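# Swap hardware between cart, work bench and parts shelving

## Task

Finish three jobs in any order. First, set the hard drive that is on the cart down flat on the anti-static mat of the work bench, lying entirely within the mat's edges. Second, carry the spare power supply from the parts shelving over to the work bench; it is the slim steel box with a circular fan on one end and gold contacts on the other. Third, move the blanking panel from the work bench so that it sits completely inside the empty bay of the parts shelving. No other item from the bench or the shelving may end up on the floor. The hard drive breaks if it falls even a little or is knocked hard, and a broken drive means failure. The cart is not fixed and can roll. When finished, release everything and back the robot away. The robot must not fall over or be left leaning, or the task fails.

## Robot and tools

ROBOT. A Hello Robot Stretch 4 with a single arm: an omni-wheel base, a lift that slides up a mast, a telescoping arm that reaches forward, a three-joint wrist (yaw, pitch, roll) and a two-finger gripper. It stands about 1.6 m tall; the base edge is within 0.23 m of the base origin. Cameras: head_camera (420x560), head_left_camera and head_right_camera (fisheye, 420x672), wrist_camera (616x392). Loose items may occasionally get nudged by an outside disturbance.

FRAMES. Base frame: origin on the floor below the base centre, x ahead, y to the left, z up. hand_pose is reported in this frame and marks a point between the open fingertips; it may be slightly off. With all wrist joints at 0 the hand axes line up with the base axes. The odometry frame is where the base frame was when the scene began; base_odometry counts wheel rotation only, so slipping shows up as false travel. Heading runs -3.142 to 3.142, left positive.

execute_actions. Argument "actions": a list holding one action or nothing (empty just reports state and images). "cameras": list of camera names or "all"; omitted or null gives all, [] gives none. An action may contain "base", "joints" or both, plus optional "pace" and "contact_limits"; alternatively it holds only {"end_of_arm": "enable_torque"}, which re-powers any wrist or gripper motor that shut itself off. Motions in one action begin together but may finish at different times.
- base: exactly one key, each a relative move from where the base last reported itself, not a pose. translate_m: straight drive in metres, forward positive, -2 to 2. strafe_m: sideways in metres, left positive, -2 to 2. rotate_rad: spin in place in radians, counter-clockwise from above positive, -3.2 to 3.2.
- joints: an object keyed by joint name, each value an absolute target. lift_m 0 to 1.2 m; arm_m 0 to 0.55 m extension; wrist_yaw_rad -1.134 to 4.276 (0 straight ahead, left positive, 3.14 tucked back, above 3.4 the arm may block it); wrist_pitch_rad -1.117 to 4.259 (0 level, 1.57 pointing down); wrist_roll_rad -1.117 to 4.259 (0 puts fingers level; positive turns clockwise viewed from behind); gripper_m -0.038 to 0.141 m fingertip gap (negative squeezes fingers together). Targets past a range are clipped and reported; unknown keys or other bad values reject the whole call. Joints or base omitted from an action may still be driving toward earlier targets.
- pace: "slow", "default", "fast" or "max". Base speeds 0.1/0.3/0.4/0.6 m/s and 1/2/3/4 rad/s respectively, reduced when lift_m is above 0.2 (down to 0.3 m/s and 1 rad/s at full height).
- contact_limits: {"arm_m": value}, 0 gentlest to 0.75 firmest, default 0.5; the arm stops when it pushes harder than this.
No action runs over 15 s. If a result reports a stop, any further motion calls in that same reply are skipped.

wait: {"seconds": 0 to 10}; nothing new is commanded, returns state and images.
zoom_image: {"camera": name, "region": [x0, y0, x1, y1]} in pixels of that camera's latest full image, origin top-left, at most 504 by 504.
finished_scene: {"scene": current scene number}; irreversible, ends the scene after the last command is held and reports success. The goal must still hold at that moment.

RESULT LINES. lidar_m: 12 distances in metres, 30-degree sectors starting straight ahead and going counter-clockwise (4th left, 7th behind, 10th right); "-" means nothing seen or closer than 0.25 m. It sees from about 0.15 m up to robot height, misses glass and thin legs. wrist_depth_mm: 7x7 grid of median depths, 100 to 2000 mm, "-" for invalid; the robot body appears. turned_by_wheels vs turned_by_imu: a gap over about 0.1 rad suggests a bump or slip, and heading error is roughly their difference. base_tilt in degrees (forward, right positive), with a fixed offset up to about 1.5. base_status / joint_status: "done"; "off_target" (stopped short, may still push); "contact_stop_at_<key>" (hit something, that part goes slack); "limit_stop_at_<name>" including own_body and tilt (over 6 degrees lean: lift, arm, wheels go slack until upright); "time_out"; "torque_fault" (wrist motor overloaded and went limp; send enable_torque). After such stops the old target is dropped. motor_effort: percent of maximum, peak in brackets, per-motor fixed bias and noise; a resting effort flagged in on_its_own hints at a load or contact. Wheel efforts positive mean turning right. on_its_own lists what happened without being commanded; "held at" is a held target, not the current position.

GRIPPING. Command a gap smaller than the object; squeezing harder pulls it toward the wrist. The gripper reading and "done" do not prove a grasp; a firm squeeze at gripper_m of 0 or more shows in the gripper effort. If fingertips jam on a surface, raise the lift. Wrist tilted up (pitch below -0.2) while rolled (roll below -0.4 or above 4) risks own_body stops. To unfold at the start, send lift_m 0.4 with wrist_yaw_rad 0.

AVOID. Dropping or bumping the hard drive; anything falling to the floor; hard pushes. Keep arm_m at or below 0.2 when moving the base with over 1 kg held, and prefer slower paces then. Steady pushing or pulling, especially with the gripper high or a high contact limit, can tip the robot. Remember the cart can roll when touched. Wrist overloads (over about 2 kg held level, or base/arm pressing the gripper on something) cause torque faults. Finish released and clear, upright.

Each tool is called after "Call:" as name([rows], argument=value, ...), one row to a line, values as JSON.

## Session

Call:
execute_actions(actions=[])

Scene clock: 0.00 s.
base_odometry: x=+0.000 y=+0.000 heading=+0.000 (m, m, rad; odometry frame)
turned_by_wheels: +0.000 (rad since the last result)
turned_by_imu: +0.000 (rad since the last result)
base_tilt: forward=-0.6 right=+0.7 (deg)
lidar_m: 1.53 2.54 2.17 1.28 1.10 1.07 1.63 1.51 2.24 1.64 1.44 1.42
base_status: not commanded
joint_positions: lift_m=+0.233 arm_m=-0.002 wrist_yaw_rad=+3.103 wrist_pitch_rad=-0.015 wrist_roll_rad=+0.016 gripper_m=+0.057
joint_status: not commanded
motor_effort: lift_m=+19 arm_m=+0 wrist_yaw_rad=+2 wrist_pitch_rad=-7 wrist_roll_rad=+2 gripper_m=-3 wheel_0=+0 wheel_1=+1 wheel_2=+0 (%)
hand_pose: x=-0.1157 y=+0.0984 z=+0.4154 quat_wxyz=(+0.019, +0.008, +0.008, +1.000) (m; base frame)
wrist_depth_mm: - 142 - - - - 946 / - 122 231 - - - 946 / - 131 186 - - - 931 / 132 142 298 - - - 931 / 1983 - - - - - 931 / 1499 1537 198 1661 196 1430 917 / 1025 960 1078 124 1098 1025 931
pictures: head_camera, head_left_camera, head_right_camera, wrist_camera
Images, in order (width x height): head_camera 420x560, head_left_camera 420x672, head_right_camera 420x672, wrist_camera 616x392.

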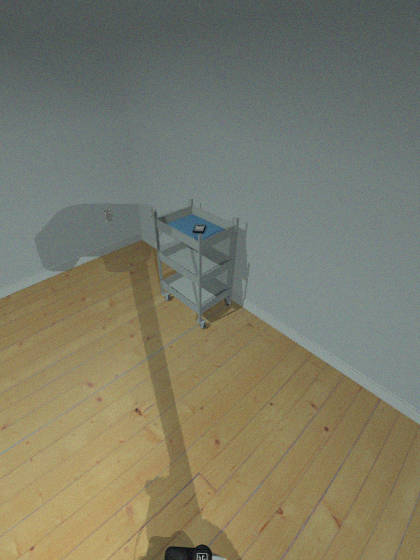

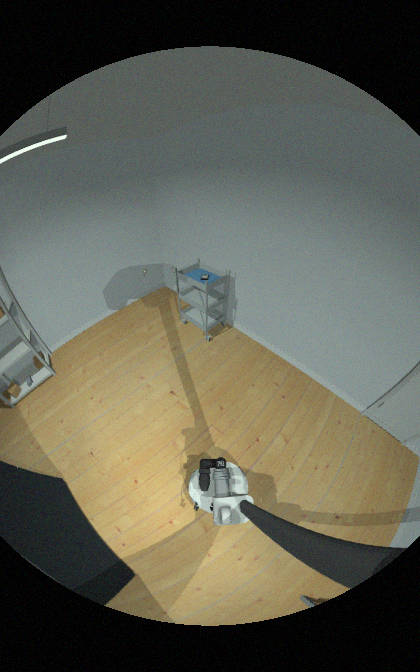

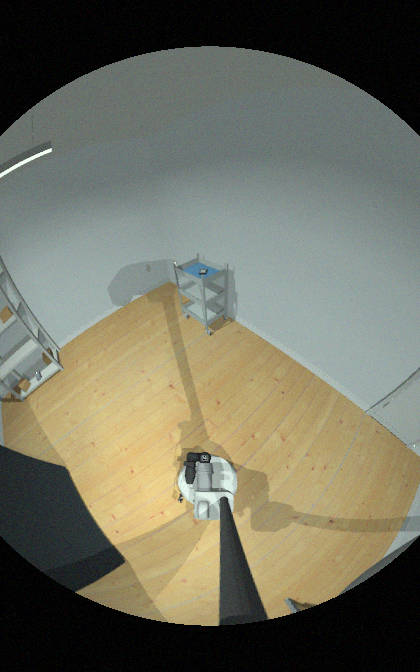

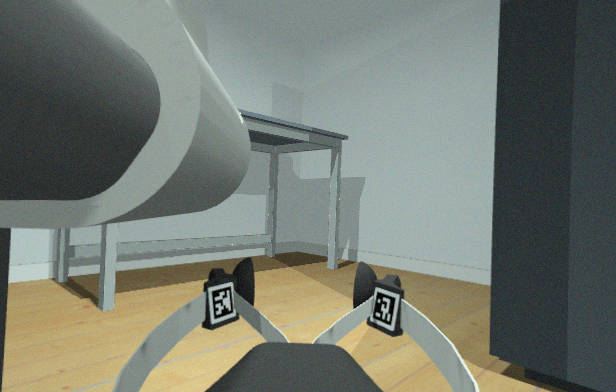

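Call:
execute_actions([
  {"base":{"rotate_rad":0.09},"joints":{"lift_m":0.45,"wrist_yaw_rad":0,"gripper_m":0.115},"pace":"fast"},
], cameras=[])

Call:
execute_actions([
  {"base":{"translate_m":1.15},"joints":{"wrist_pitch_rad":1.57,"lift_m":1.05,"arm_m":0.4},"pace":"fast"},
], cameras=["head_right_camera","wrist_camera"])

Scene clock: 2.43 s.
base_odometry: x=+0.000 y=+0.000 heading=+0.090 (m, m, rad; odometry frame)
turned_by_wheels: +0.090 (rad since the last result)
turned_by_imu: +0.089 (rad since the last result)
base_tilt: forward=-0.6 right=+0.7 (deg)
lidar_m: 1.52 2.52 2.18 1.19 1.08 1.12 1.57 1.50 2.26 1.58 1.42 1.47
base_status: done
joint_positions: lift_m=+0.450 arm_m=-0.002 wrist_yaw_rad=+0.001 wrist_pitch_rad=-0.015 wrist_roll_rad=+0.016 gripper_m=+0.115
joint_status: all done
motor_effort: lift_m=+22(25) arm_m=+0(0) wrist_yaw_rad=+0(1) wrist_pitch_rad=-7(6) wrist_roll_rad=+0(2) gripper_m=-2(5) wheel_0=-2(1) wheel_1=+0(9) wheel_2=+0(6) (%)
hand_pose: x=+0.4576 y=-0.0872 z=+0.6324 quat_wxyz=(+1.000, +0.008, -0.008, +0.000) (m; base frame)
wrist_depth_mm: 1983 - - - 1576 1281 1078 / - - - - 1576 1255 1060 / - - - 1983 1537 1255 1078 / - - - 1863 1537 1255 1078 / - - - 1808 1537 1281 1060 / - - 1661 1708 204 1229 1060 / 1464 1430 1576 126 1464 1229 1060
pictures: none
No camera images: the call's "cameras" was empty. Leave "cameras" out to get every camera's image.

Scene clock: 6.60 s.
base_odometry: x=+1.145 y=+0.103 heading=+0.090 (m, m, rad; odometry frame)
turned_by_wheels: +0.000 (rad since the last result)
turned_by_imu: -0.005 (rad since the last result)
base_tilt: forward=-0.7 right=+0.8 (deg)
lidar_m: 0.35 0.72 1.66 1.84 1.81 1.82 3.33 3.12 1.23 0.81 0.70 0.36
base_status: done
joint_positions: lift_m=+1.050 arm_m=+0.399 wrist_yaw_rad=+0.000 wrist_pitch_rad=+1.570 wrist_roll_rad=+0.016 gripper_m=+0.115
joint_status: all done
motor_effort: lift_m=+22(25) arm_m=+8(10) wrist_yaw_rad=+2(0) wrist_pitch_rad=+1(5) wrist_roll_rad=+2(2) gripper_m=-1(1) wheel_0=+0(7) wheel_1=+0(8) wheel_2=+1(10) (%)
hand_pose: x=+0.5698 y=-0.0874 z=+0.9395 quat_wxyz=(+0.707, +0.005, +0.707, -0.005) (m; base frame)
wrist_depth_mm: 1182 1205 500 500 554 413 325 / 1182 500 504 504 500 480 366 / 1205 504 504 500 500 544 418 / 1205 1182 504 504 500 500 488 / 1205 1182 500 504 504 504 559 / 1182 1182 466 504 204 1098 723 / 1205 1205 1205 126 1205 1182 931
pictures: head_right_camera, wrist_camera
Images, in order (width x height): head_right_camera 420x672, wrist_camera 616x392.

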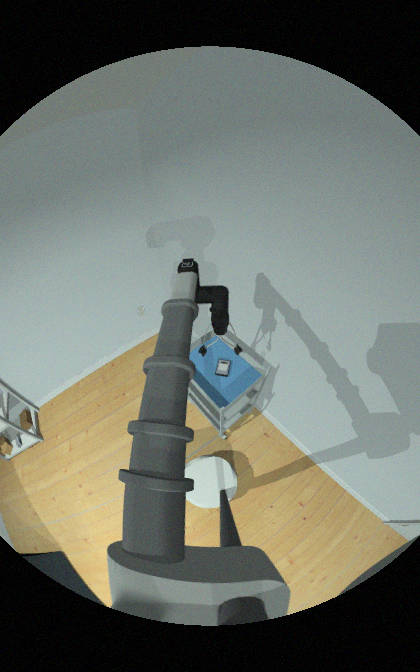

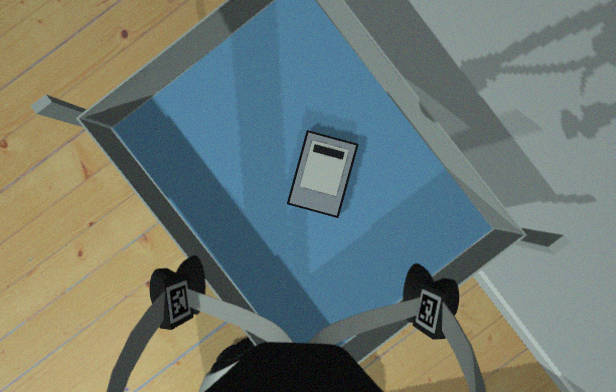

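Call:
execute_actions([
  {"base":{"strafe_m":-0.016},"joints":{"lift_m":0.83,"arm_m":0.475,"wrist_roll_rad":0.28,"gripper_m":0.10}},
], cameras=["wrist_camera"])

Scene clock: 8.70 s.
base_odometry: x=+1.147 y=+0.087 heading=+0.090 (m, m, rad; odometry frame)
turned_by_wheels: +0.000 (rad since the last result)
turned_by_imu: -0.001 (rad since the last result)
base_tilt: forward=-0.7 right=+0.8 (deg)
lidar_m: 0.37 0.71 1.67 1.89 1.81 1.86 2.65 3.11 1.24 0.76 0.68 0.42
base_status: done
joint_positions: lift_m=+0.830 arm_m=+0.474 wrist_yaw_rad=+0.000 wrist_pitch_rad=+1.570 wrist_roll_rad=+0.280 gripper_m=+0.100
joint_status: all done
motor_effort: lift_m=+16(20) arm_m=+8(8) wrist_yaw_rad=+2(1) wrist_pitch_rad=+0(0) wrist_roll_rad=+3(4) gripper_m=-2(2) wheel_0=+1(6) wheel_1=-1(8) wheel_2=+0(1) (%)
hand_pose: x=+0.6447 y=-0.0874 z=+0.7200 quat_wxyz=(+0.700, +0.099, +0.700, -0.098) (m; base frame)
wrist_depth_mm: 240 281 279 273 357 303 254 / 268 281 279 279 263 353 300 / 281 281 279 281 281 254 355 / 281 282 281 265 281 281 254 / 282 281 281 266 281 282 281 / 282 281 266 266 202 282 281 / 282 282 282 125 282 282 282
pictures: wrist_camera
Images, in order (width x height): wrist_camera 616x392.

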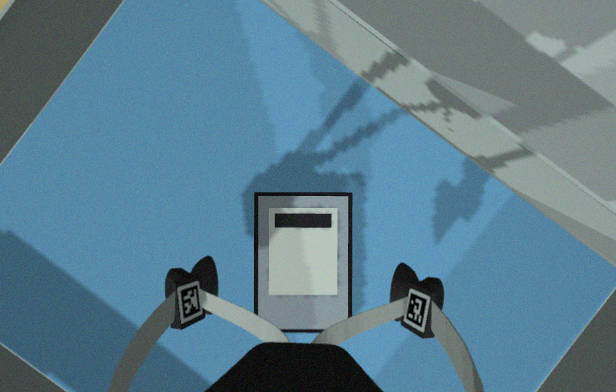

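Call:
execute_actions([
  {"joints":{"lift_m":0.798,"arm_m":0.481},"pace":"slow"},
], cameras=[])

Call:
execute_actions([
  {"joints":{"gripper_m":0.03},"pace":"slow"},
], cameras=["wrist_camera"])

Scene clock: 9.83 s.
base_odometry: x=+1.147 y=+0.087 heading=+0.090 (m, m, rad; odometry frame)
turned_by_wheels: +0.000 (rad since the last result)
turned_by_imu: +0.000 (rad since the last result)
base_tilt: forward=-0.6 right=+0.8 (deg)
lidar_m: 0.38 0.72 1.66 1.85 1.83 1.85 2.64 3.11 1.22 0.80 0.66 0.42
base_status: not commanded
joint_positions: lift_m=+0.798 arm_m=+0.480 wrist_yaw_rad=+0.000 wrist_pitch_rad=+1.570 wrist_roll_rad=+0.280 gripper_m=+0.100
joint_status: all done
motor_effort: lift_m=+16(16) arm_m=+8(9) wrist_yaw_rad=+1(2) wrist_pitch_rad=+1(0) wrist_roll_rad=+4(5) gripper_m=-2(3) wheel_0=+1(1) wheel_1=-1(1) wheel_2=+0(0) (%)
hand_pose: x=+0.6507 y=-0.0874 z=+0.6880 quat_wxyz=(+0.700, +0.099, +0.700, -0.098) (m; base frame)
wrist_depth_mm: 235 248 249 248 211 296 250 / 248 248 248 248 244 225 294 / 249 249 248 248 249 231 315 / 249 249 248 249 248 249 235 / 250 249 249 234 249 249 250 / 249 250 234 234 202 250 249 / 251 250 250 124 249 249 249
pictures: none
No camera images: the call's "cameras" was empty. Leave "cameras" out to get every camera's image.

Scene clock: 12.67 s.
base_odometry: x=+1.147 y=+0.087 heading=+0.090 (m, m, rad; odometry frame)
turned_by_wheels: +0.000 (rad since the last result)
turned_by_imu: -0.001 (rad since the last result)
base_tilt: forward=-0.6 right=+0.8 (deg)
lidar_m: 0.37 0.72 1.64 1.87 1.84 1.85 2.63 3.12 1.23 0.78 0.69 0.42
base_status: not commanded
joint_positions: lift_m=+0.798 arm_m=+0.480 wrist_yaw_rad=+0.000 wrist_pitch_rad=+1.570 wrist_roll_rad=+0.280 gripper_m=+0.031
joint_status: all done
motor_effort: lift_m=+16(16) arm_m=+8(8) wrist_yaw_rad=+2(2) wrist_pitch_rad=+0(1) wrist_roll_rad=+3(4) gripper_m=-23(22) wheel_0=+1(1) wheel_1=-1(2) wheel_2=+0(0) (%)
hand_pose: x=+0.6507 y=-0.0874 z=+0.6880 quat_wxyz=(+0.700, +0.099, +0.700, -0.098) (m; base frame)
wrist_depth_mm: 236 248 247 247 205 297 250 / 248 247 248 247 244 214 296 / 248 248 248 247 248 232 310 / 248 248 248 248 248 248 236 / 249 249 249 229 249 249 249 / 249 249 194 229 192 248 248 / 249 249 249 123 249 249 250
pictures: wrist_camera
Images, in order (width x height): wrist_camera 616x392.

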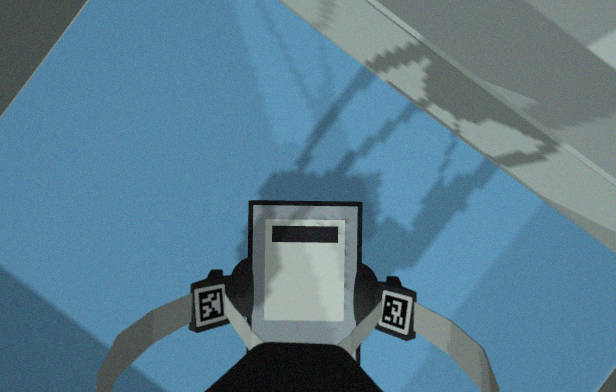

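Call:
execute_actions([
  {"joints":{"lift_m":1.0}},
], cameras=[])

Call:
execute_actions([
  {"base":{"translate_m":-1.3},"joints":{"arm_m":0.1,"wrist_roll_rad":0}},
], cameras=["head_left_camera"])

Call:
execute_actions([
  {"base":{"rotate_rad":-2.45},"pace":"slow"},
])

Scene clock: 14.73 s.
base_odometry: x=+1.147 y=+0.087 heading=+0.090 (m, m, rad; odometry frame)
turned_by_wheels: +0.000 (rad since the last result)
turned_by_imu: -0.001 (rad since the last result)
base_tilt: forward=-0.6 right=+0.8 (deg)
lidar_m: 0.34 0.73 1.65 1.90 1.84 1.85 2.66 3.10 1.23 0.77 0.68 0.43
base_status: not commanded
joint_positions: lift_m=+1.000 arm_m=+0.480 wrist_yaw_rad=+0.000 wrist_pitch_rad=+1.570 wrist_roll_rad=+0.280 gripper_m=+0.031
joint_status: all done
motor_effort: lift_m=+24(26) arm_m=+8(8) wrist_yaw_rad=+2(1) wrist_pitch_rad=+0(1) wrist_roll_rad=+3(2) gripper_m=-23(23) wheel_0=+1(1) wheel_1=-1(2) wheel_2=+0(0) (%)
hand_pose: x=+0.6507 y=-0.0874 z=+0.8894 quat_wxyz=(+0.700, +0.099, +0.700, -0.098) (m; base frame)
wrist_depth_mm: 1138 1138 449 539 384 297 251 / 1138 1118 449 449 504 364 294 / 1138 452 452 452 554 473 357 / 1118 452 452 452 452 580 459 / 433 452 452 229 452 449 539 / 1138 427 194 229 192 442 1025 / 1138 1138 442 123 455 1138 1138
pictures: none
No camera images: the call's "cameras" was empty. Leave "cameras" out to get every camera's image.

Scene clock: 20.53 s.
base_odometry: x=-0.148 y=-0.029 heading=+0.090 (m, m, rad; odometry frame)
turned_by_wheels: +0.000 (rad since the last result)
turned_by_imu: +0.003 (rad since the last result)
base_tilt: forward=-0.6 right=+0.8 (deg)
lidar_m: 1.65 2.65 2.25 1.11 0.99 2.26 1.43 1.35 2.13 1.67 1.50 1.53
base_status: done
joint_positions: lift_m=+1.000 arm_m=+0.101 wrist_yaw_rad=+0.000 wrist_pitch_rad=+1.570 wrist_roll_rad=+0.000 gripper_m=+0.031
joint_status: all done
motor_effort: lift_m=+23(23) arm_m=-8(9) wrist_yaw_rad=+2(1) wrist_pitch_rad=+0(2) wrist_roll_rad=+2(5) gripper_m=-23(23) wheel_0=-1(9) wheel_1=+0(4) wheel_2=-1(7) (%)
hand_pose: x=+0.2724 y=-0.0874 z=+0.8894 quat_wxyz=(+0.707, +0.000, +0.707, +0.000) (m; base frame)
wrist_depth_mm: 1138 1138 1138 1138 1118 1118 1118 / 1138 1118 1118 1138 1118 1118 1118 / 1138 1138 1138 1138 1138 1118 1118 / 1138 1138 1138 1118 1138 1118 1118 / 1138 1138 1138 228 1118 1138 1118 / 1138 1138 193 229 193 1138 1118 / 1138 1138 917 123 1138 1138 1118
pictures: head_left_camera
Images, in order (width x height): head_left_camera 420x672.

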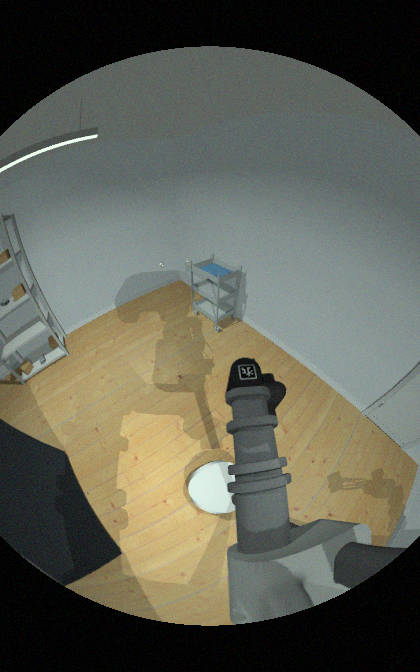

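Scene clock: 24.27 s.
base_odometry: x=-0.148 y=-0.029 heading=-2.360 (m, m, rad; odometry frame)
turned_by_wheels: -2.450 (rad since the last result)
turned_by_imu: -2.458 (rad since the last result)
base_tilt: forward=-0.6 right=+0.7 (deg)
lidar_m: 1.65 2.06 1.58 1.51 1.58 1.65 2.54 2.30 1.07 1.01 1.82 1.36
base_status: done
joint_positions: lift_m=+1.000 arm_m=+0.101 wrist_yaw_rad=+0.000 wrist_pitch_rad=+1.570 wrist_roll_rad=+0.000 gripper_m=+0.031
joint_status: not commanded
motor_effort: lift_m=+23(23) arm_m=-8(8) wrist_yaw_rad=+2(2) wrist_pitch_rad=+0(0) wrist_roll_rad=+1(1) gripper_m=-23(23) wheel_0=+1(4) wheel_1=+1(7) wheel_2=+2(3) (%)
hand_pose: x=+0.2725 y=-0.0874 z=+0.8894 quat_wxyz=(+0.707, +0.000, +0.707, +0.000) (m; base frame)
wrist_depth_mm: 1138 1138 1118 1138 1118 1118 1118 / 1138 1118 1118 1138 1138 1118 1138 / 1138 1138 1138 1138 1138 1118 1118 / 1118 1138 1138 1138 1138 1138 1118 / 1138 1138 1138 229 1138 1138 1138 / 1138 1138 194 229 193 1138 1138 / 1160 1138 917 123 1118 1138 1138
pictures: head_camera, head_left_camera, head_right_camera, wrist_camera
Images, in order (width x height): head_camera 420x560, head_left_camera 420x672, head_right_camera 420x672, wrist_camera 616x392.

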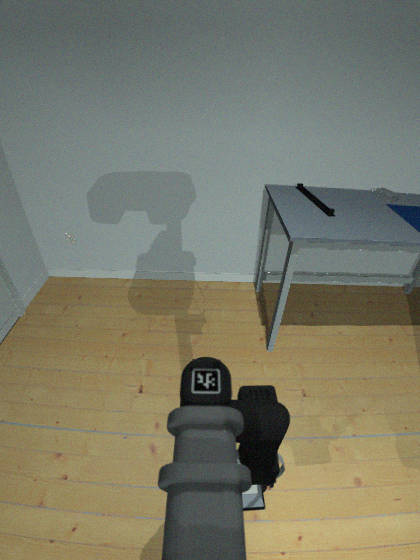

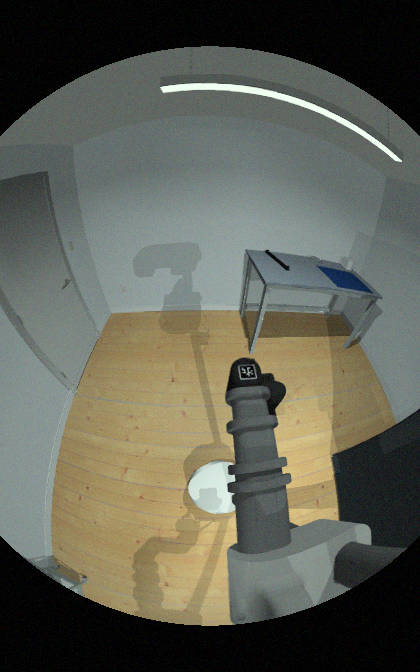

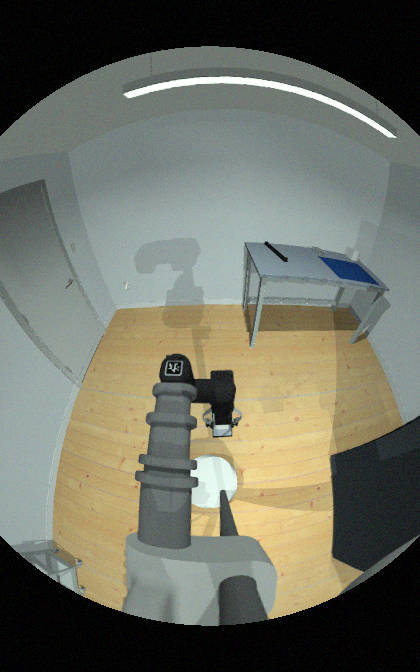

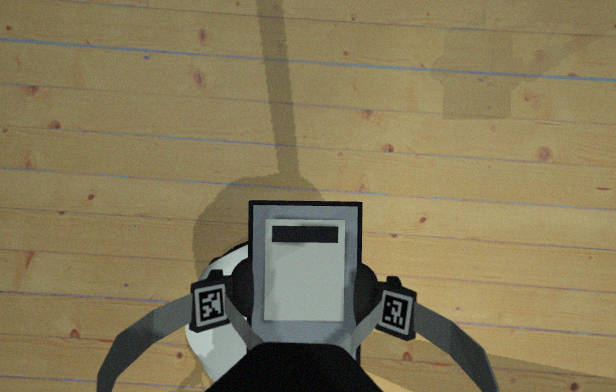

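Call:
execute_actions([
  {"base":{"rotate_rad":-0.04}},
], cameras=[])

Call:
execute_actions([
  {"base":{"translate_m":0.88},"joints":{"lift_m":1.16}},
], cameras=[])

Call:
execute_actions([
  {"base":{"strafe_m":-1.22}},
], cameras=["head_right_camera"])

Call:
execute_actions([
  {"joints":{"arm_m":0.46,"lift_m":1.13}},
], cameras=["head_right_camera","wrist_camera"])

Scene clock: 25.00 s.
base_odometry: x=-0.148 y=-0.029 heading=-2.400 (m, m, rad; odometry frame)
turned_by_wheels: -0.040 (rad since the last result)
turned_by_imu: -0.040 (rad since the last result)
base_tilt: forward=-0.6 right=+0.7 (deg)
lidar_m: 1.40 2.16 1.58 1.51 1.59 1.67 2.66 2.31 1.06 1.01 1.92 1.34
base_status: done
joint_positions: lift_m=+1.000 arm_m=+0.101 wrist_yaw_rad=+0.000 wrist_pitch_rad=+1.570 wrist_roll_rad=+0.000 gripper_m=+0.031
joint_status: not commanded
motor_effort: lift_m=+23(23) arm_m=-8(8) wrist_yaw_rad=+2(3) wrist_pitch_rad=+1(1) wrist_roll_rad=+4(3) gripper_m=-24(24) wheel_0=+3(1) wheel_1=+2(5) wheel_2=+1(8) (%)
hand_pose: x=+0.2725 y=-0.0874 z=+0.8894 quat_wxyz=(+0.707, +0.000, +0.707, +0.000) (m; base frame)
wrist_depth_mm: 1138 1118 1118 1138 1098 1118 1138 / 1138 1118 1118 1118 1118 1138 1138 / 1138 1138 1118 1138 1138 1118 1118 / 1138 1138 1118 1138 1138 1138 1138 / 1118 1138 1118 229 1138 1138 1118 / 1138 1138 193 229 192 1118 1138 / 1138 1160 917 123 1138 1138 1138
pictures: none
No camera images: the call's "cameras" was empty. Leave "cameras" out to get every camera's image.

Scene clock: 29.40 s.
base_odometry: x=-0.796 y=-0.624 heading=-2.399 (m, m, rad; odometry frame)
turned_by_wheels: +0.000 (rad since the last result)
turned_by_imu: -0.004 (rad since the last result)
base_tilt: forward=-0.7 right=+0.7 (deg)
lidar_m: 1.19 1.26 1.60 1.51 1.58 2.15 3.11 1.46 1.30 2.20 0.59 0.54
base_status: done
joint_positions: lift_m=+1.160 arm_m=+0.101 wrist_yaw_rad=+0.000 wrist_pitch_rad=+1.570 wrist_roll_rad=+0.000 gripper_m=+0.031
joint_status: all done
motor_effort: lift_m=+23(23) arm_m=-7(8) wrist_yaw_rad=+2(2) wrist_pitch_rad=+1(0) wrist_roll_rad=-1(4) gripper_m=-24(23) wheel_0=+2(6) wheel_1=+1(7) wheel_2=+0(14) (%)
hand_pose: x=+0.2725 y=-0.0874 z=+1.0494 quat_wxyz=(+0.707, +0.000, +0.707, +0.000) (m; base frame)
wrist_depth_mm: 1281 1281 1308 1281 1281 1281 854 / 1308 1308 1281 1281 1281 1281 413 / 1308 1281 1281 1308 1281 904 1308 / 1308 1308 1308 1308 1281 1281 1281 / 1281 1281 1308 229 1281 1281 1281 / 1308 1308 193 228 193 1281 1308 / 1308 1308 1308 123 1308 1281 1281
pictures: none
No camera images: the call's "cameras" was empty. Leave "cameras" out to get every camera's image.

Scene clock: 34.80 s.
base_odometry: x=-1.621 y=+0.275 heading=-2.399 (m, m, rad; odometry frame)
turned_by_wheels: +0.000 (rad since the last result)
turned_by_imu: -0.007 (rad since the last result)
base_tilt: forward=-0.7 right=+0.7 (deg)
lidar_m: 0.41 0.45 0.61 2.71 2.85 3.24 0.74 0.80 1.05 0.99 0.67 0.42
base_status: done
joint_positions: lift_m=+1.160 arm_m=+0.101 wrist_yaw_rad=+0.000 wrist_pitch_rad=+1.570 wrist_roll_rad=+0.000 gripper_m=+0.031
joint_status: not commanded
motor_effort: lift_m=+23(23) arm_m=-7(8) wrist_yaw_rad=+2(2) wrist_pitch_rad=+0(0) wrist_roll_rad=-1(1) gripper_m=-23(23) wheel_0=+0(8) wheel_1=+0(7) wheel_2=-1(5) (%)
hand_pose: x=+0.2725 y=-0.0874 z=+1.0494 quat_wxyz=(+0.707, +0.000, +0.707, +0.000) (m; base frame)
wrist_depth_mm: 362 362 362 359 359 359 359 / 1308 1308 1281 1308 1308 1308 699 / 1281 1336 1281 1281 1308 1308 1229 / 1308 1308 1308 1281 1308 1308 1308 / 1281 1308 1308 229 1308 1308 1281 / 1308 1308 194 229 193 1308 1308 / 1308 1308 1308 123 1308 1308 1281
pictures: head_right_camera
Images, in order (width x height): head_right_camera 420x672.

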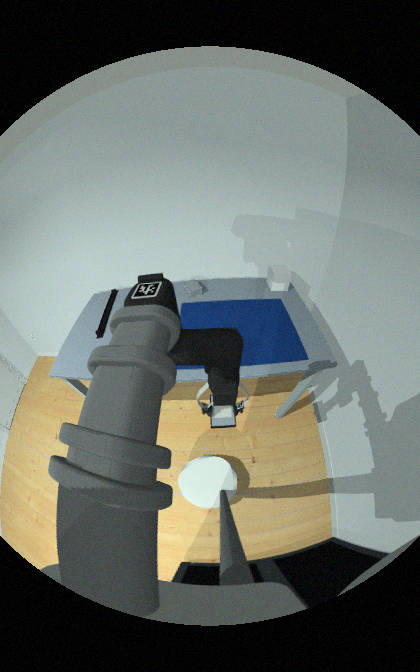

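Scene clock: 36.97 s.
base_odometry: x=-1.621 y=+0.275 heading=-2.399 (m, m, rad; odometry frame)
turned_by_wheels: +0.000 (rad since the last result)
turned_by_imu: -0.001 (rad since the last result)
base_tilt: forward=-0.6 right=+0.8 (deg)
lidar_m: 0.43 0.43 0.58 2.74 2.85 3.26 0.74 0.78 1.03 0.97 0.69 0.44
base_status: not commanded
joint_positions: lift_m=+1.130 arm_m=+0.459 wrist_yaw_rad=+0.000 wrist_pitch_rad=+1.570 wrist_roll_rad=+0.000 gripper_m=+0.031
joint_status: all done
motor_effort: lift_m=+17(23) arm_m=+8(8) wrist_yaw_rad=+2(1) wrist_pitch_rad=+1(0) wrist_roll_rad=+4(2) gripper_m=-24(23) wheel_0=+0(0) wheel_1=+0(0) wheel_2=+0(0) (%)
hand_pose: x=+0.6298 y=-0.0874 z=+1.0199 quat_wxyz=(+0.707, +0.000, +0.707, +0.000) (m; base frame)
wrist_depth_mm: 330 327 327 327 327 327 327 / 332 329 329 329 329 327 325 / 332 330 329 327 329 329 329 / 332 329 329 329 329 329 327 / 332 330 330 229 329 329 329 / 334 332 193 229 192 329 327 / 334 330 330 123 329 329 329
pictures: head_right_camera, wrist_camera
Images, in order (width x height): head_right_camera 420x672, wrist_camera 616x392.

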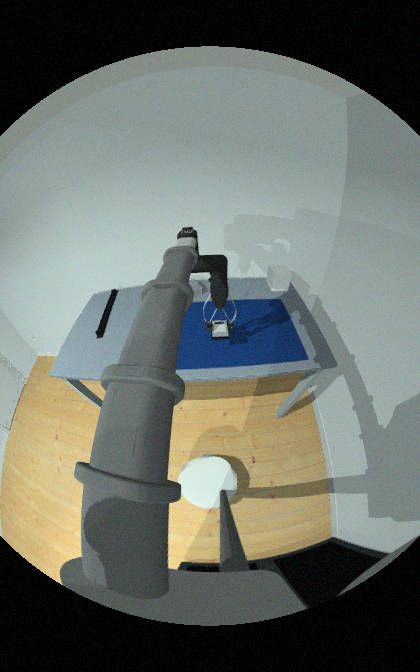

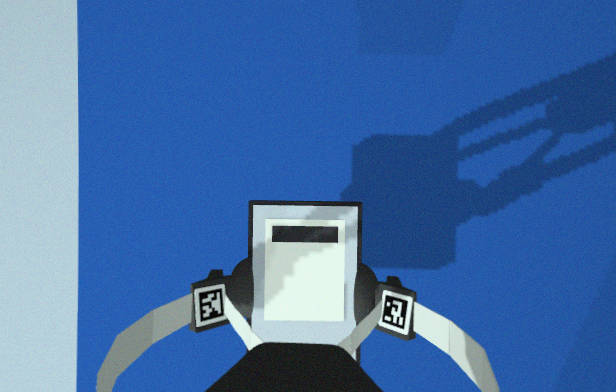

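Call:
execute_actions([
  {"joints":{"lift_m":1.049},"pace":"slow"},
], cameras=[])

Call:
execute_actions([
  {"joints":{"gripper_m":0.09},"pace":"slow"},
], cameras=[])

Call:
execute_actions([
  {"joints":{"lift_m":1.15}},
], cameras=[])

Call:
execute_actions([
  {"base":{"strafe_m":0.72},"joints":{"arm_m":0.54,"lift_m":1.2}},
], cameras=["wrist_camera","head_right_camera"])

Scene clock: 38.73 s.
base_odometry: x=-1.621 y=+0.275 heading=-2.399 (m, m, rad; odometry frame)
turned_by_wheels: +0.000 (rad since the last result)
turned_by_imu: -0.001 (rad since the last result)
base_tilt: forward=-0.6 right=+0.8 (deg)
lidar_m: 0.43 0.44 0.61 2.72 2.86 3.28 0.74 0.77 1.05 0.98 0.67 0.45
base_status: not commanded
joint_positions: lift_m=+1.049 arm_m=+0.459 wrist_yaw_rad=+0.000 wrist_pitch_rad=+1.570 wrist_roll_rad=+0.000 gripper_m=+0.031
joint_status: all done
motor_effort: lift_m=+16(18) arm_m=+8(8) wrist_yaw_rad=+2(1) wrist_pitch_rad=+1(1) wrist_roll_rad=+2(2) gripper_m=-24(24) wheel_0=+0(0) wheel_1=+0(0) wheel_2=-1(1) (%)
hand_pose: x=+0.6298 y=-0.0874 z=+0.9390 quat_wxyz=(+0.707, +0.000, +0.707, +0.000) (m; base frame)
wrist_depth_mm: 248 248 247 246 246 245 246 / 248 248 247 246 247 245 246 / 248 248 248 247 246 246 246 / 248 249 248 247 247 246 246 / 249 248 248 229 248 247 246 / 250 250 193 228 192 248 247 / 250 249 249 123 248 248 247
pictures: none
No camera images: the call's "cameras" was empty. Leave "cameras" out to get every camera's image.

Scene clock: 41.20 s.
base_odometry: x=-1.621 y=+0.275 heading=-2.399 (m, m, rad; odometry frame)
turned_by_wheels: +0.000 (rad since the last result)
turned_by_imu: -0.001 (rad since the last result)
base_tilt: forward=-0.6 right=+0.8 (deg)
lidar_m: 0.42 0.45 0.60 2.73 2.84 3.24 0.74 0.77 1.04 0.96 0.65 0.45
base_status: not commanded
joint_positions: lift_m=+1.049 arm_m=+0.459 wrist_yaw_rad=+0.000 wrist_pitch_rad=+1.570 wrist_roll_rad=+0.000 gripper_m=+0.090
joint_status: all done
motor_effort: lift_m=+16(17) arm_m=+8(8) wrist_yaw_rad=+2(1) wrist_pitch_rad=+0(1) wrist_roll_rad=+1(1) gripper_m=-2(22) wheel_0=+1(0) wheel_1=+0(0) wheel_2=+0(0) (%)
hand_pose: x=+0.6297 y=-0.0874 z=+0.9390 quat_wxyz=(+0.707, +0.000, +0.707, +0.000) (m; base frame)
wrist_depth_mm: 248 248 247 247 246 246 246 / 248 248 248 247 247 246 246 / 249 249 248 247 248 247 247 / 249 249 248 248 248 248 246 / 249 249 249 233 248 247 246 / 250 250 200 233 200 248 248 / 250 250 249 124 248 248 248
pictures: none
No camera images: the call's "cameras" was empty. Leave "cameras" out to get every camera's image.

Scene clock: 42.63 s.
base_odometry: x=-1.621 y=+0.275 heading=-2.399 (m, m, rad; odometry frame)
turned_by_wheels: +0.000 (rad since the last result)
turned_by_imu: +0.000 (rad since the last result)
base_tilt: forward=-0.6 right=+0.7 (deg)
lidar_m: 0.43 0.45 0.59 2.73 2.82 3.24 0.74 0.78 1.04 0.96 0.68 0.46
base_status: not commanded
joint_positions: lift_m=+1.150 arm_m=+0.459 wrist_yaw_rad=+0.000 wrist_pitch_rad=+1.570 wrist_roll_rad=+0.000 gripper_m=+0.090
joint_status: all done
motor_effort: lift_m=+23(23) arm_m=+8(8) wrist_yaw_rad=+1(2) wrist_pitch_rad=+0(1) wrist_roll_rad=+3(1) gripper_m=-2(2) wheel_0=+0(0) wheel_1=+0(0) wheel_2=+0(0) (%)
hand_pose: x=+0.6297 y=-0.0874 z=+1.0395 quat_wxyz=(+0.707, +0.000, +0.707, +0.000) (m; base frame)
wrist_depth_mm: 351 347 347 347 347 347 347 / 353 349 347 347 347 347 347 / 353 351 349 349 349 349 347 / 353 351 349 349 347 349 347 / 353 351 351 332 349 347 347 / 353 351 200 334 200 349 349 / 353 353 351 124 349 349 349
pictures: none
No camera images: the call's "cameras" was empty. Leave "cameras" out to get every camera's image.

Scene clock: 46.37 s.
base_odometry: x=-1.134 y=-0.255 heading=-2.399 (m, m, rad; odometry frame)
turned_by_wheels: +0.000 (rad since the last result)
turned_by_imu: +0.000 (rad since the last result)
base_tilt: forward=-0.6 right=+0.8 (deg)
lidar_m: 0.39 0.41 1.69 1.98 2.10 2.66 3.66 0.93 1.10 1.70 0.59 0.45
base_status: done
joint_positions: lift_m=+1.200 arm_m=+0.539 wrist_yaw_rad=+0.000 wrist_pitch_rad=+1.570 wrist_roll_rad=+0.000 gripper_m=+0.090
joint_status: all done
motor_effort: lift_m=+22(24) arm_m=+8(8) wrist_yaw_rad=+1(1) wrist_pitch_rad=+0(0) wrist_roll_rad=+1(4) gripper_m=-2(2) wheel_0=+3(8) wheel_1=-2(7) wheel_2=+0(0) (%)
hand_pose: x=+0.7098 y=-0.0874 z=+1.0895 quat_wxyz=(+0.707, +0.000, +0.707, +0.000) (m; base frame)
wrist_depth_mm: 1138 402 402 399 399 399 397 / 1308 402 402 397 399 397 399 / 1336 402 402 399 402 399 399 / 1336 402 402 402 402 399 399 / 1336 402 404 404 402 399 402 / 1336 404 200 402 199 402 402 / 1366 402 407 124 404 404 402
pictures: head_right_camera, wrist_camera
Images, in order (width x height): head_right_camera 420x672, wrist_camera 616x392.

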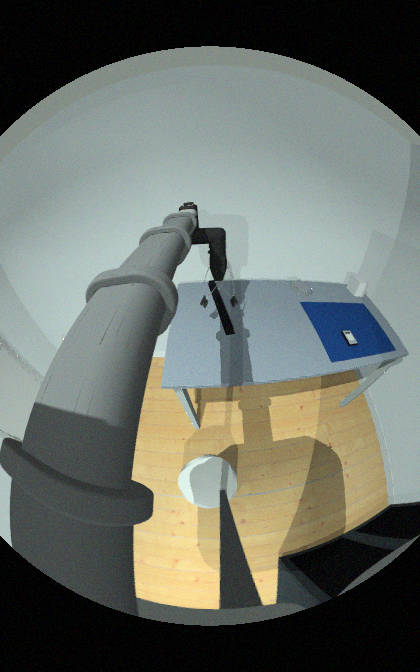

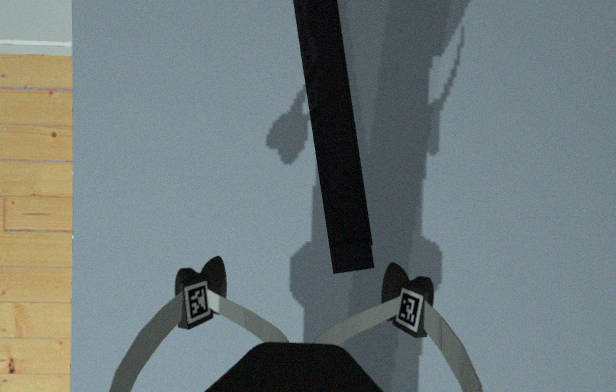

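Call:
execute_actions([
  {"base":{"translate_m":0.08},"joints":{"arm_m":0.49,"wrist_pitch_rad":1.0,"wrist_yaw_rad":0.14,"lift_m":1.1,"gripper_m":0.08}},
], cameras=[])

Call:
execute_actions([
  {"base":{"strafe_m":-0.04},"joints":{"lift_m":1.03}},
], cameras=["wrist_camera","head_right_camera"])

Scene clock: 47.90 s.
base_odometry: x=-1.193 y=-0.309 heading=-2.399 (m, m, rad; odometry frame)
turned_by_wheels: +0.000 (rad since the last result)
turned_by_imu: -0.001 (rad since the last result)
base_tilt: forward=-0.6 right=+0.8 (deg)
lidar_m: 0.30 0.31 1.61 2.01 2.09 2.74 3.70 1.00 1.19 1.70 0.49 0.35
base_status: done
joint_positions: lift_m=+1.100 arm_m=+0.491 wrist_yaw_rad=+0.140 wrist_pitch_rad=+1.002 wrist_roll_rad=+0.000 gripper_m=+0.080
joint_status: all done
motor_effort: lift_m=+16(19) arm_m=-8(9) wrist_yaw_rad=+3(6) wrist_pitch_rad=-4(5) wrist_roll_rad=+0(3) gripper_m=-2(2) wheel_0=+3(7) wheel_1=+1(5) wheel_2=+0(4) (%)
hand_pose: x=+0.8285 y=-0.0649 z=+1.0355 quat_wxyz=(+0.875, -0.033, +0.479, +0.061) (m; base frame)
wrist_depth_mm: 517 492 469 449 433 418 404 / 615 569 521 512 500 477 462 / 750 449 439 433 445 449 452 / 976 397 399 399 404 407 410 / 1281 364 366 366 370 370 373 / 338 334 198 336 198 340 342 / 309 306 312 123 314 312 319
pictures: none
No camera images: the call's "cameras" was empty. Leave "cameras" out to get every camera's image.

Scene clock: 49.17 s.
base_odometry: x=-1.220 y=-0.280 heading=-2.399 (m, m, rad; odometry frame)
turned_by_wheels: +0.000 (rad since the last result)
turned_by_imu: +0.000 (rad since the last result)
base_tilt: forward=-0.6 right=+0.8 (deg)
lidar_m: 0.30 0.33 1.59 2.04 2.14 2.76 3.76 0.98 1.18 1.66 0.51 0.34
base_status: done
joint_positions: lift_m=+1.030 arm_m=+0.491 wrist_yaw_rad=+0.140 wrist_pitch_rad=+1.002 wrist_roll_rad=+0.000 gripper_m=+0.080
joint_status: all done
motor_effort: lift_m=+16(16) arm_m=-7(8) wrist_yaw_rad=+3(3) wrist_pitch_rad=-4(4) wrist_roll_rad=+1(2) gripper_m=-2(3) wheel_0=+2(7) wheel_1=+2(8) wheel_2=+0(3) (%)
hand_pose: x=+0.8285 y=-0.0649 z=+0.9655 quat_wxyz=(+0.875, -0.033, +0.479, +0.061) (m; base frame)
wrist_depth_mm: 517 469 459 452 433 418 404 / 585 387 389 379 394 397 399 / 345 347 349 347 353 355 357 / 312 314 315 314 320 320 324 / 286 287 290 289 290 293 294 / 264 265 198 264 198 270 271 / 245 243 247 123 249 247 252
pictures: head_right_camera, wrist_camera
Images, in order (width x height): head_right_camera 420x672, wrist_camera 616x392.

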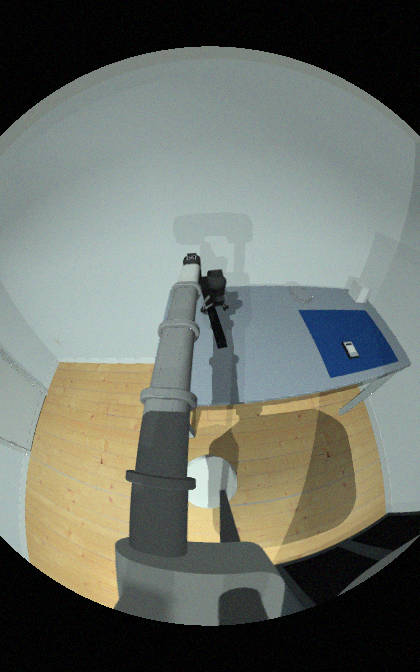

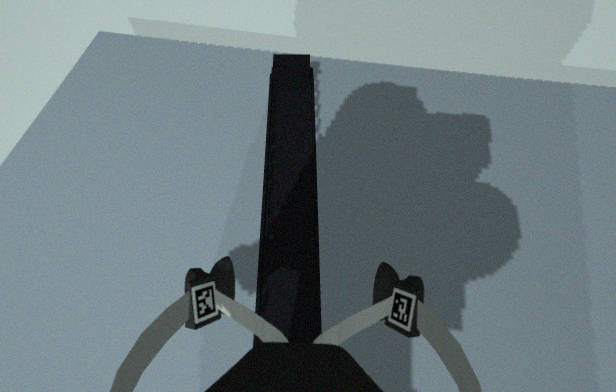

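Call:
execute_actions([
  {"base":{"strafe_m":0.016},"joints":{"arm_m":0.52,"lift_m":1.015,"gripper_m":0.07}},
], cameras=[])

Call:
execute_actions([
  {"joints":{"lift_m":1.005},"pace":"slow"},
], cameras=["wrist_camera","head_right_camera"])

Call:
zoom_image(camera="head_right_camera", region=[180,260,270,360])

Scene clock: 50.13 s.
base_odometry: x=-1.209 y=-0.292 heading=-2.399 (m, m, rad; odometry frame)
turned_by_wheels: +0.000 (rad since the last result)
turned_by_imu: +0.000 (rad since the last result)
base_tilt: forward=-0.6 right=+0.8 (deg)
lidar_m: 0.33 0.35 1.59 2.04 2.15 2.75 3.71 1.00 1.21 1.68 0.52 0.37
base_status: done
joint_positions: lift_m=+1.015 arm_m=+0.519 wrist_yaw_rad=+0.140 wrist_pitch_rad=+1.001 wrist_roll_rad=+0.000 gripper_m=+0.070
joint_status: all done
motor_effort: lift_m=+16(15) arm_m=+8(9) wrist_yaw_rad=+2(3) wrist_pitch_rad=-3(4) wrist_roll_rad=+1(2) gripper_m=-3(3) wheel_0=-1(6) wheel_1=+1(8) wheel_2=+0(0) (%)
hand_pose: x=+0.8557 y=-0.0649 z=+0.9505 quat_wxyz=(+0.875, -0.033, +0.479, +0.061) (m; base frame)
wrist_depth_mm: 484 442 433 418 402 392 377 / 544 366 368 353 373 375 407 / 325 327 329 327 334 336 336 / 294 296 298 297 301 304 304 / 270 271 273 271 276 277 279 / 249 250 197 246 199 255 257 / 231 229 235 123 235 233 237
pictures: none
No camera images: the call's "cameras" was empty. Leave "cameras" out to get every camera's image.

Scene clock: 50.87 s.
base_odometry: x=-1.209 y=-0.292 heading=-2.399 (m, m, rad; odometry frame)
turned_by_wheels: +0.000 (rad since the last result)
turned_by_imu: +0.000 (rad since the last result)
base_tilt: forward=-0.6 right=+0.8 (deg)
lidar_m: 0.32 0.33 1.61 2.04 2.15 2.75 3.75 0.99 1.20 1.68 0.51 0.37
base_status: not commanded
joint_positions: lift_m=+1.005 arm_m=+0.519 wrist_yaw_rad=+0.140 wrist_pitch_rad=+1.001 wrist_roll_rad=+0.000 gripper_m=+0.070
joint_status: all done
motor_effort: lift_m=+15(16) arm_m=+8(8) wrist_yaw_rad=+2(2) wrist_pitch_rad=-3(3) wrist_roll_rad=+0(3) gripper_m=-3(3) wheel_0=-1(1) wheel_1=+2(2) wheel_2=+0(0) (%)
hand_pose: x=+0.8557 y=-0.0649 z=+0.9406 quat_wxyz=(+0.875, -0.033, +0.479, +0.061) (m; base frame)
wrist_depth_mm: 477 430 424 418 404 392 379 / 525 349 353 342 359 359 362 / 312 315 317 315 320 322 324 / 282 285 286 286 290 293 294 / 259 260 262 258 265 266 267 / 239 240 197 239 199 245 246 / 222 220 224 123 225 224 229
pictures: head_right_camera, wrist_camera
Images, in order (width x height): head_right_camera 420x672, wrist_camera 616x392.

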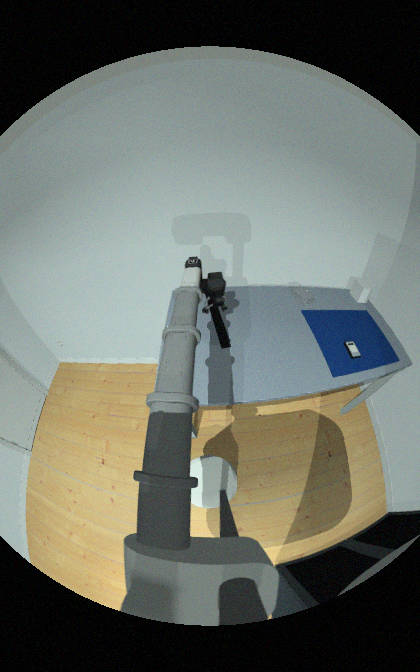

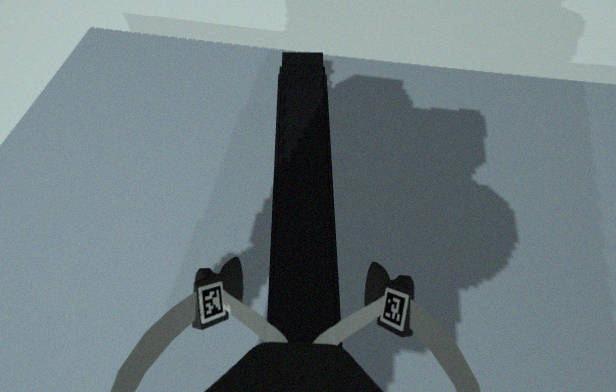

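Region (180, 260, 270, 360) of head_right_camera's 420x672 image, scaled by 5.040, with more detail than that image has; it fills the left 454 columns of this view, and the rest is white.

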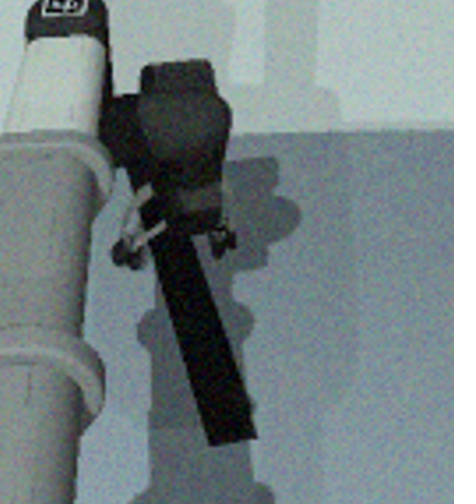

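Not touching yet; go slightly lower.

Call:
execute_actions([
  {"joints":{"lift_m":0.999},"pace":"slow"},
], cameras=[])

Scene clock: 51.57 s.
base_odometry: x=-1.209 y=-0.292 heading=-2.399 (m, m, rad; odometry frame)
turned_by_wheels: +0.000 (rad since the last result)
turned_by_imu: +0.000 (rad since the last result)
base_tilt: forward=-0.7 right=+0.8 (deg)
lidar_m: 0.32 0.34 1.57 2.03 2.13 2.75 3.73 0.98 1.21 1.69 0.49 0.36
base_status: not commanded
joint_positions: lift_m=+1.000 arm_m=+0.519 wrist_yaw_rad=+0.139 wrist_pitch_rad=+1.000 wrist_roll_rad=+0.000 gripper_m=+0.070
joint_status: all done
motor_effort: lift_m=+10(15) arm_m=+8(8) wrist_yaw_rad=+4(5) wrist_pitch_rad=+0(3) wrist_roll_rad=+1(3) gripper_m=-6(4) wheel_0=-1(1) wheel_1=+2(2) wheel_2=+0(0) (%)
hand_pose: x=+0.8560 y=-0.0650 z=+0.9352 quat_wxyz=(+0.875, -0.033, +0.478, +0.061) (m; base frame)
wrist_depth_mm: 477 430 421 415 402 389 375 / 525 349 353 340 357 362 362 / 310 314 315 315 320 324 324 / 282 283 286 283 289 290 293 / 258 258 260 254 263 265 267 / 237 238 196 237 197 244 245 / 220 218 223 120 224 222 227
pictures: none
No camera images: the call's "cameras" was empty. Leave "cameras" out to get every camera's image.

Call:
execute_actions([
  {"joints":{"lift_m":1.007},"pace":"slow"},
], cameras=[])

Call:
execute_actions([
  {"joints":{"gripper_m":0.005},"pace":"slow"},
], cameras=[])

Call:
execute_actions([
  {"joints":{"lift_m":1.06}},
], cameras=["wrist_camera","head_right_camera"])

Scene clock: 52.33 s.
base_odometry: x=-1.209 y=-0.292 heading=-2.399 (m, m, rad; odometry frame)
turned_by_wheels: +0.000 (rad since the last result)
turned_by_imu: +0.000 (rad since the last result)
base_tilt: forward=-0.6 right=+0.8 (deg)
lidar_m: 0.32 0.35 1.59 2.04 2.12 2.76 3.74 0.98 1.20 1.67 0.51 0.36
base_status: not commanded
joint_positions: lift_m=+1.007 arm_m=+0.519 wrist_yaw_rad=+0.139 wrist_pitch_rad=+1.001 wrist_roll_rad=+0.000 gripper_m=+0.070
joint_status: all done
motor_effort: lift_m=+23(22) arm_m=+8(8) wrist_yaw_rad=+3(5) wrist_pitch_rad=-2(2) wrist_roll_rad=+1(1) gripper_m=-3(4) wheel_0=-1(1) wheel_1=+2(2) wheel_2=+0(0) (%)
hand_pose: x=+0.8558 y=-0.0649 z=+0.9420 quat_wxyz=(+0.875, -0.033, +0.479, +0.061) (m; base frame)
wrist_depth_mm: 480 433 427 418 404 389 377 / 535 353 353 343 359 364 364 / 315 317 319 317 324 324 327 / 285 286 289 287 291 293 294 / 260 262 263 260 266 267 270 / 240 241 197 241 200 247 248 / 224 220 227 123 227 225 229
pictures: none
No camera images: the call's "cameras" was empty. Leave "cameras" out to get every camera's image.

Scene clock: 54.87 s.
base_odometry: x=-1.209 y=-0.292 heading=-2.399 (m, m, rad; odometry frame)
turned_by_wheels: +0.000 (rad since the last result)
turned_by_imu: -0.001 (rad since the last result)
base_tilt: forward=-0.6 right=+0.8 (deg)
lidar_m: 0.31 0.35 1.61 2.05 2.10 2.75 3.74 0.96 1.21 1.66 0.51 0.36
base_status: not commanded
joint_positions: lift_m=+1.007 arm_m=+0.519 wrist_yaw_rad=+0.139 wrist_pitch_rad=+1.001 wrist_roll_rad=+0.000 gripper_m=+0.005
joint_status: all done
motor_effort: lift_m=+23(23) arm_m=+8(8) wrist_yaw_rad=+3(4) wrist_pitch_rad=-4(4) wrist_roll_rad=+1(1) gripper_m=-23(25) wheel_0=-1(1) wheel_1=+2(2) wheel_2=+0(0) (%)
hand_pose: x=+0.8556 y=-0.0650 z=+0.9419 quat_wxyz=(+0.875, -0.033, +0.479, +0.061) (m; base frame)
wrist_depth_mm: 480 433 424 413 404 389 379 / 539 351 355 332 359 362 364 / 315 315 317 304 320 324 325 / 285 286 287 278 291 291 294 / 260 262 263 254 265 267 268 / 241 241 185 231 188 246 247 / 224 218 224 126 226 220 229
pictures: none
No camera images: the call's "cameras" was empty. Leave "cameras" out to get every camera's image.

Scene clock: 56.00 s.
base_odometry: x=-1.209 y=-0.292 heading=-2.399 (m, m, rad; odometry frame)
turned_by_wheels: +0.000 (rad since the last result)
turned_by_imu: +0.000 (rad since the last result)
base_tilt: forward=-0.6 right=+0.7 (deg)
lidar_m: 0.31 0.34 1.61 2.02 2.15 2.76 3.76 0.99 1.20 1.68 0.50 0.34
base_status: not commanded
joint_positions: lift_m=+1.060 arm_m=+0.519 wrist_yaw_rad=+0.140 wrist_pitch_rad=+1.002 wrist_roll_rad=+0.000 gripper_m=+0.005
joint_status: all done
motor_effort: lift_m=+23(24) arm_m=+8(8) wrist_yaw_rad=+3(4) wrist_pitch_rad=-5(5) wrist_roll_rad=+2(1) gripper_m=-22(24) wheel_0=-1(1) wheel_1=+2(2) wheel_2=+0(0) (%)
hand_pose: x=+0.8556 y=-0.0650 z=+0.9949 quat_wxyz=(+0.875, -0.033, +0.479, +0.061) (m; base frame)
wrist_depth_mm: 484 459 439 415 407 389 377 / 574 430 433 332 455 445 433 / 676 384 387 304 392 394 397 / 353 347 349 282 355 355 357 / 317 319 320 254 324 325 327 / 293 294 186 231 189 300 300 / 272 265 273 126 274 268 278
pictures: head_right_camera, wrist_camera
Images, in order (width x height): head_right_camera 420x672, wrist_camera 616x392.

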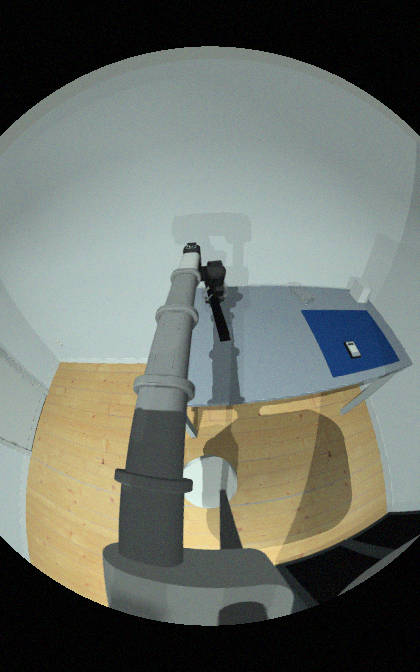

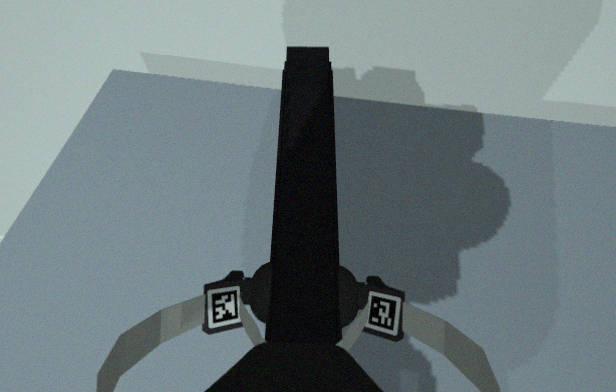

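Call:
execute_actions([
  {"base":{"translate_m":-2.0},"joints":{"arm_m":0.05},"pace":"fast"},
], cameras=[])

Call:
execute_actions([
  {"base":{"rotate_rad":3.14},"joints":{"lift_m":0.7},"pace":"slow"},
], cameras=["head_camera","head_left_camera"])

Scene clock: 63.43 s.
base_odometry: x=+0.264 y=+1.061 heading=-2.399 (m, m, rad; odometry frame)
turned_by_wheels: +0.000 (rad since the last result)
turned_by_imu: +0.005 (rad since the last result)
base_tilt: forward=-0.7 right=+0.8 (deg)
lidar_m: 0.25 2.89 2.11 1.61 1.64 1.68 1.13 1.16 1.81 0.51 0.52 0.25
base_status: done
joint_positions: lift_m=+1.060 arm_m=+0.051 wrist_yaw_rad=+0.140 wrist_pitch_rad=+1.002 wrist_roll_rad=+0.000 gripper_m=+0.006
joint_status: all done
motor_effort: lift_m=+23(23) arm_m=-7(9) wrist_yaw_rad=+2(3) wrist_pitch_rad=-5(6) wrist_roll_rad=+1(5) gripper_m=-23(23) wheel_0=-1(5) wheel_1=-1(6) wheel_2=+0(6) (%)
hand_pose: x=+0.3883 y=-0.0649 z=+0.9949 quat_wxyz=(+0.875, -0.033, +0.479, +0.061) (m; base frame)
wrist_depth_mm: 1983 - - - - - 798 / 1756 1756 1808 330 1808 1808 759 / 1576 1618 1576 304 1618 1576 741 / 1430 1430 1464 283 1464 1118 723 / 1308 1308 1336 254 1366 1060 699 / 1205 1205 185 231 187 976 683 / 1118 1098 1138 126 1138 798 640
pictures: none
No camera images: the call's "cameras" was empty. Leave "cameras" out to get every camera's image.

Scene clock: 67.87 s.
base_odometry: x=+0.264 y=+1.061 heading=+0.741 (m, m, rad; odometry frame)
turned_by_wheels: +3.140 (rad since the last result)
turned_by_imu: +3.148 (rad since the last result)
base_tilt: forward=-0.6 right=+0.7 (deg)
lidar_m: 0.46 1.18 1.78 0.55 0.52 0.72 3.01 2.95 2.11 1.62 1.65 0.25
base_status: done
joint_positions: lift_m=+0.700 arm_m=+0.051 wrist_yaw_rad=+0.140 wrist_pitch_rad=+1.002 wrist_roll_rad=+0.000 gripper_m=+0.006
joint_status: all done
motor_effort: lift_m=+16(21) arm_m=-7(8) wrist_yaw_rad=+2(2) wrist_pitch_rad=-5(5) wrist_roll_rad=+2(2) gripper_m=-23(23) wheel_0=-1(4) wheel_1=-2(6) wheel_2=-1(8) (%)
hand_pose: x=+0.3884 y=-0.0649 z=+0.6354 quat_wxyz=(+0.875, -0.033, +0.479, +0.061) (m; base frame)
wrist_depth_mm: 1182 1281 1229 1366 1366 1336 1308 / 1205 1205 1160 332 1281 1281 1281 / 1098 1118 1118 306 1138 1160 1138 / 991 1008 1025 282 1042 1025 1042 / 917 917 917 254 931 931 946 / 842 842 186 231 189 866 866 / 788 768 788 126 798 778 809
pictures: head_camera, head_left_camera
Images, in order (width x height): head_camera 420x560, head_left_camera 420x672.

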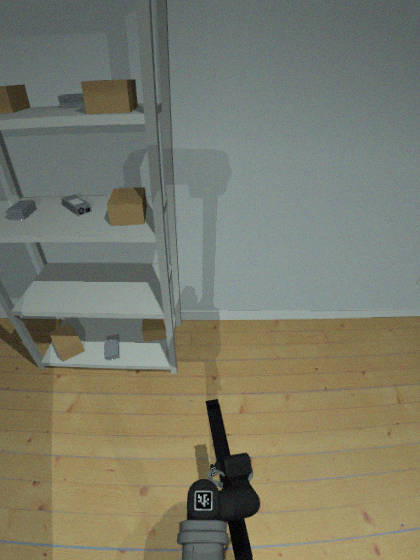

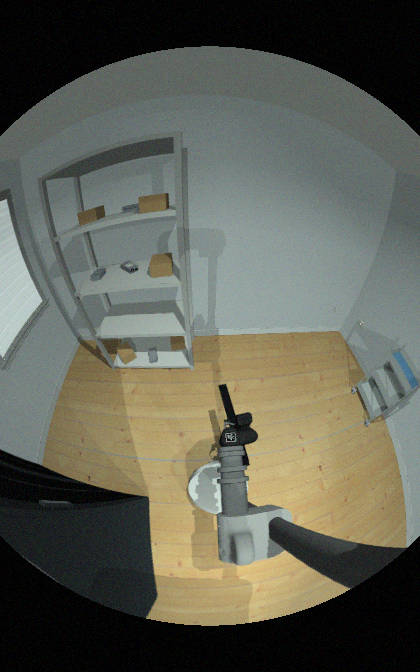

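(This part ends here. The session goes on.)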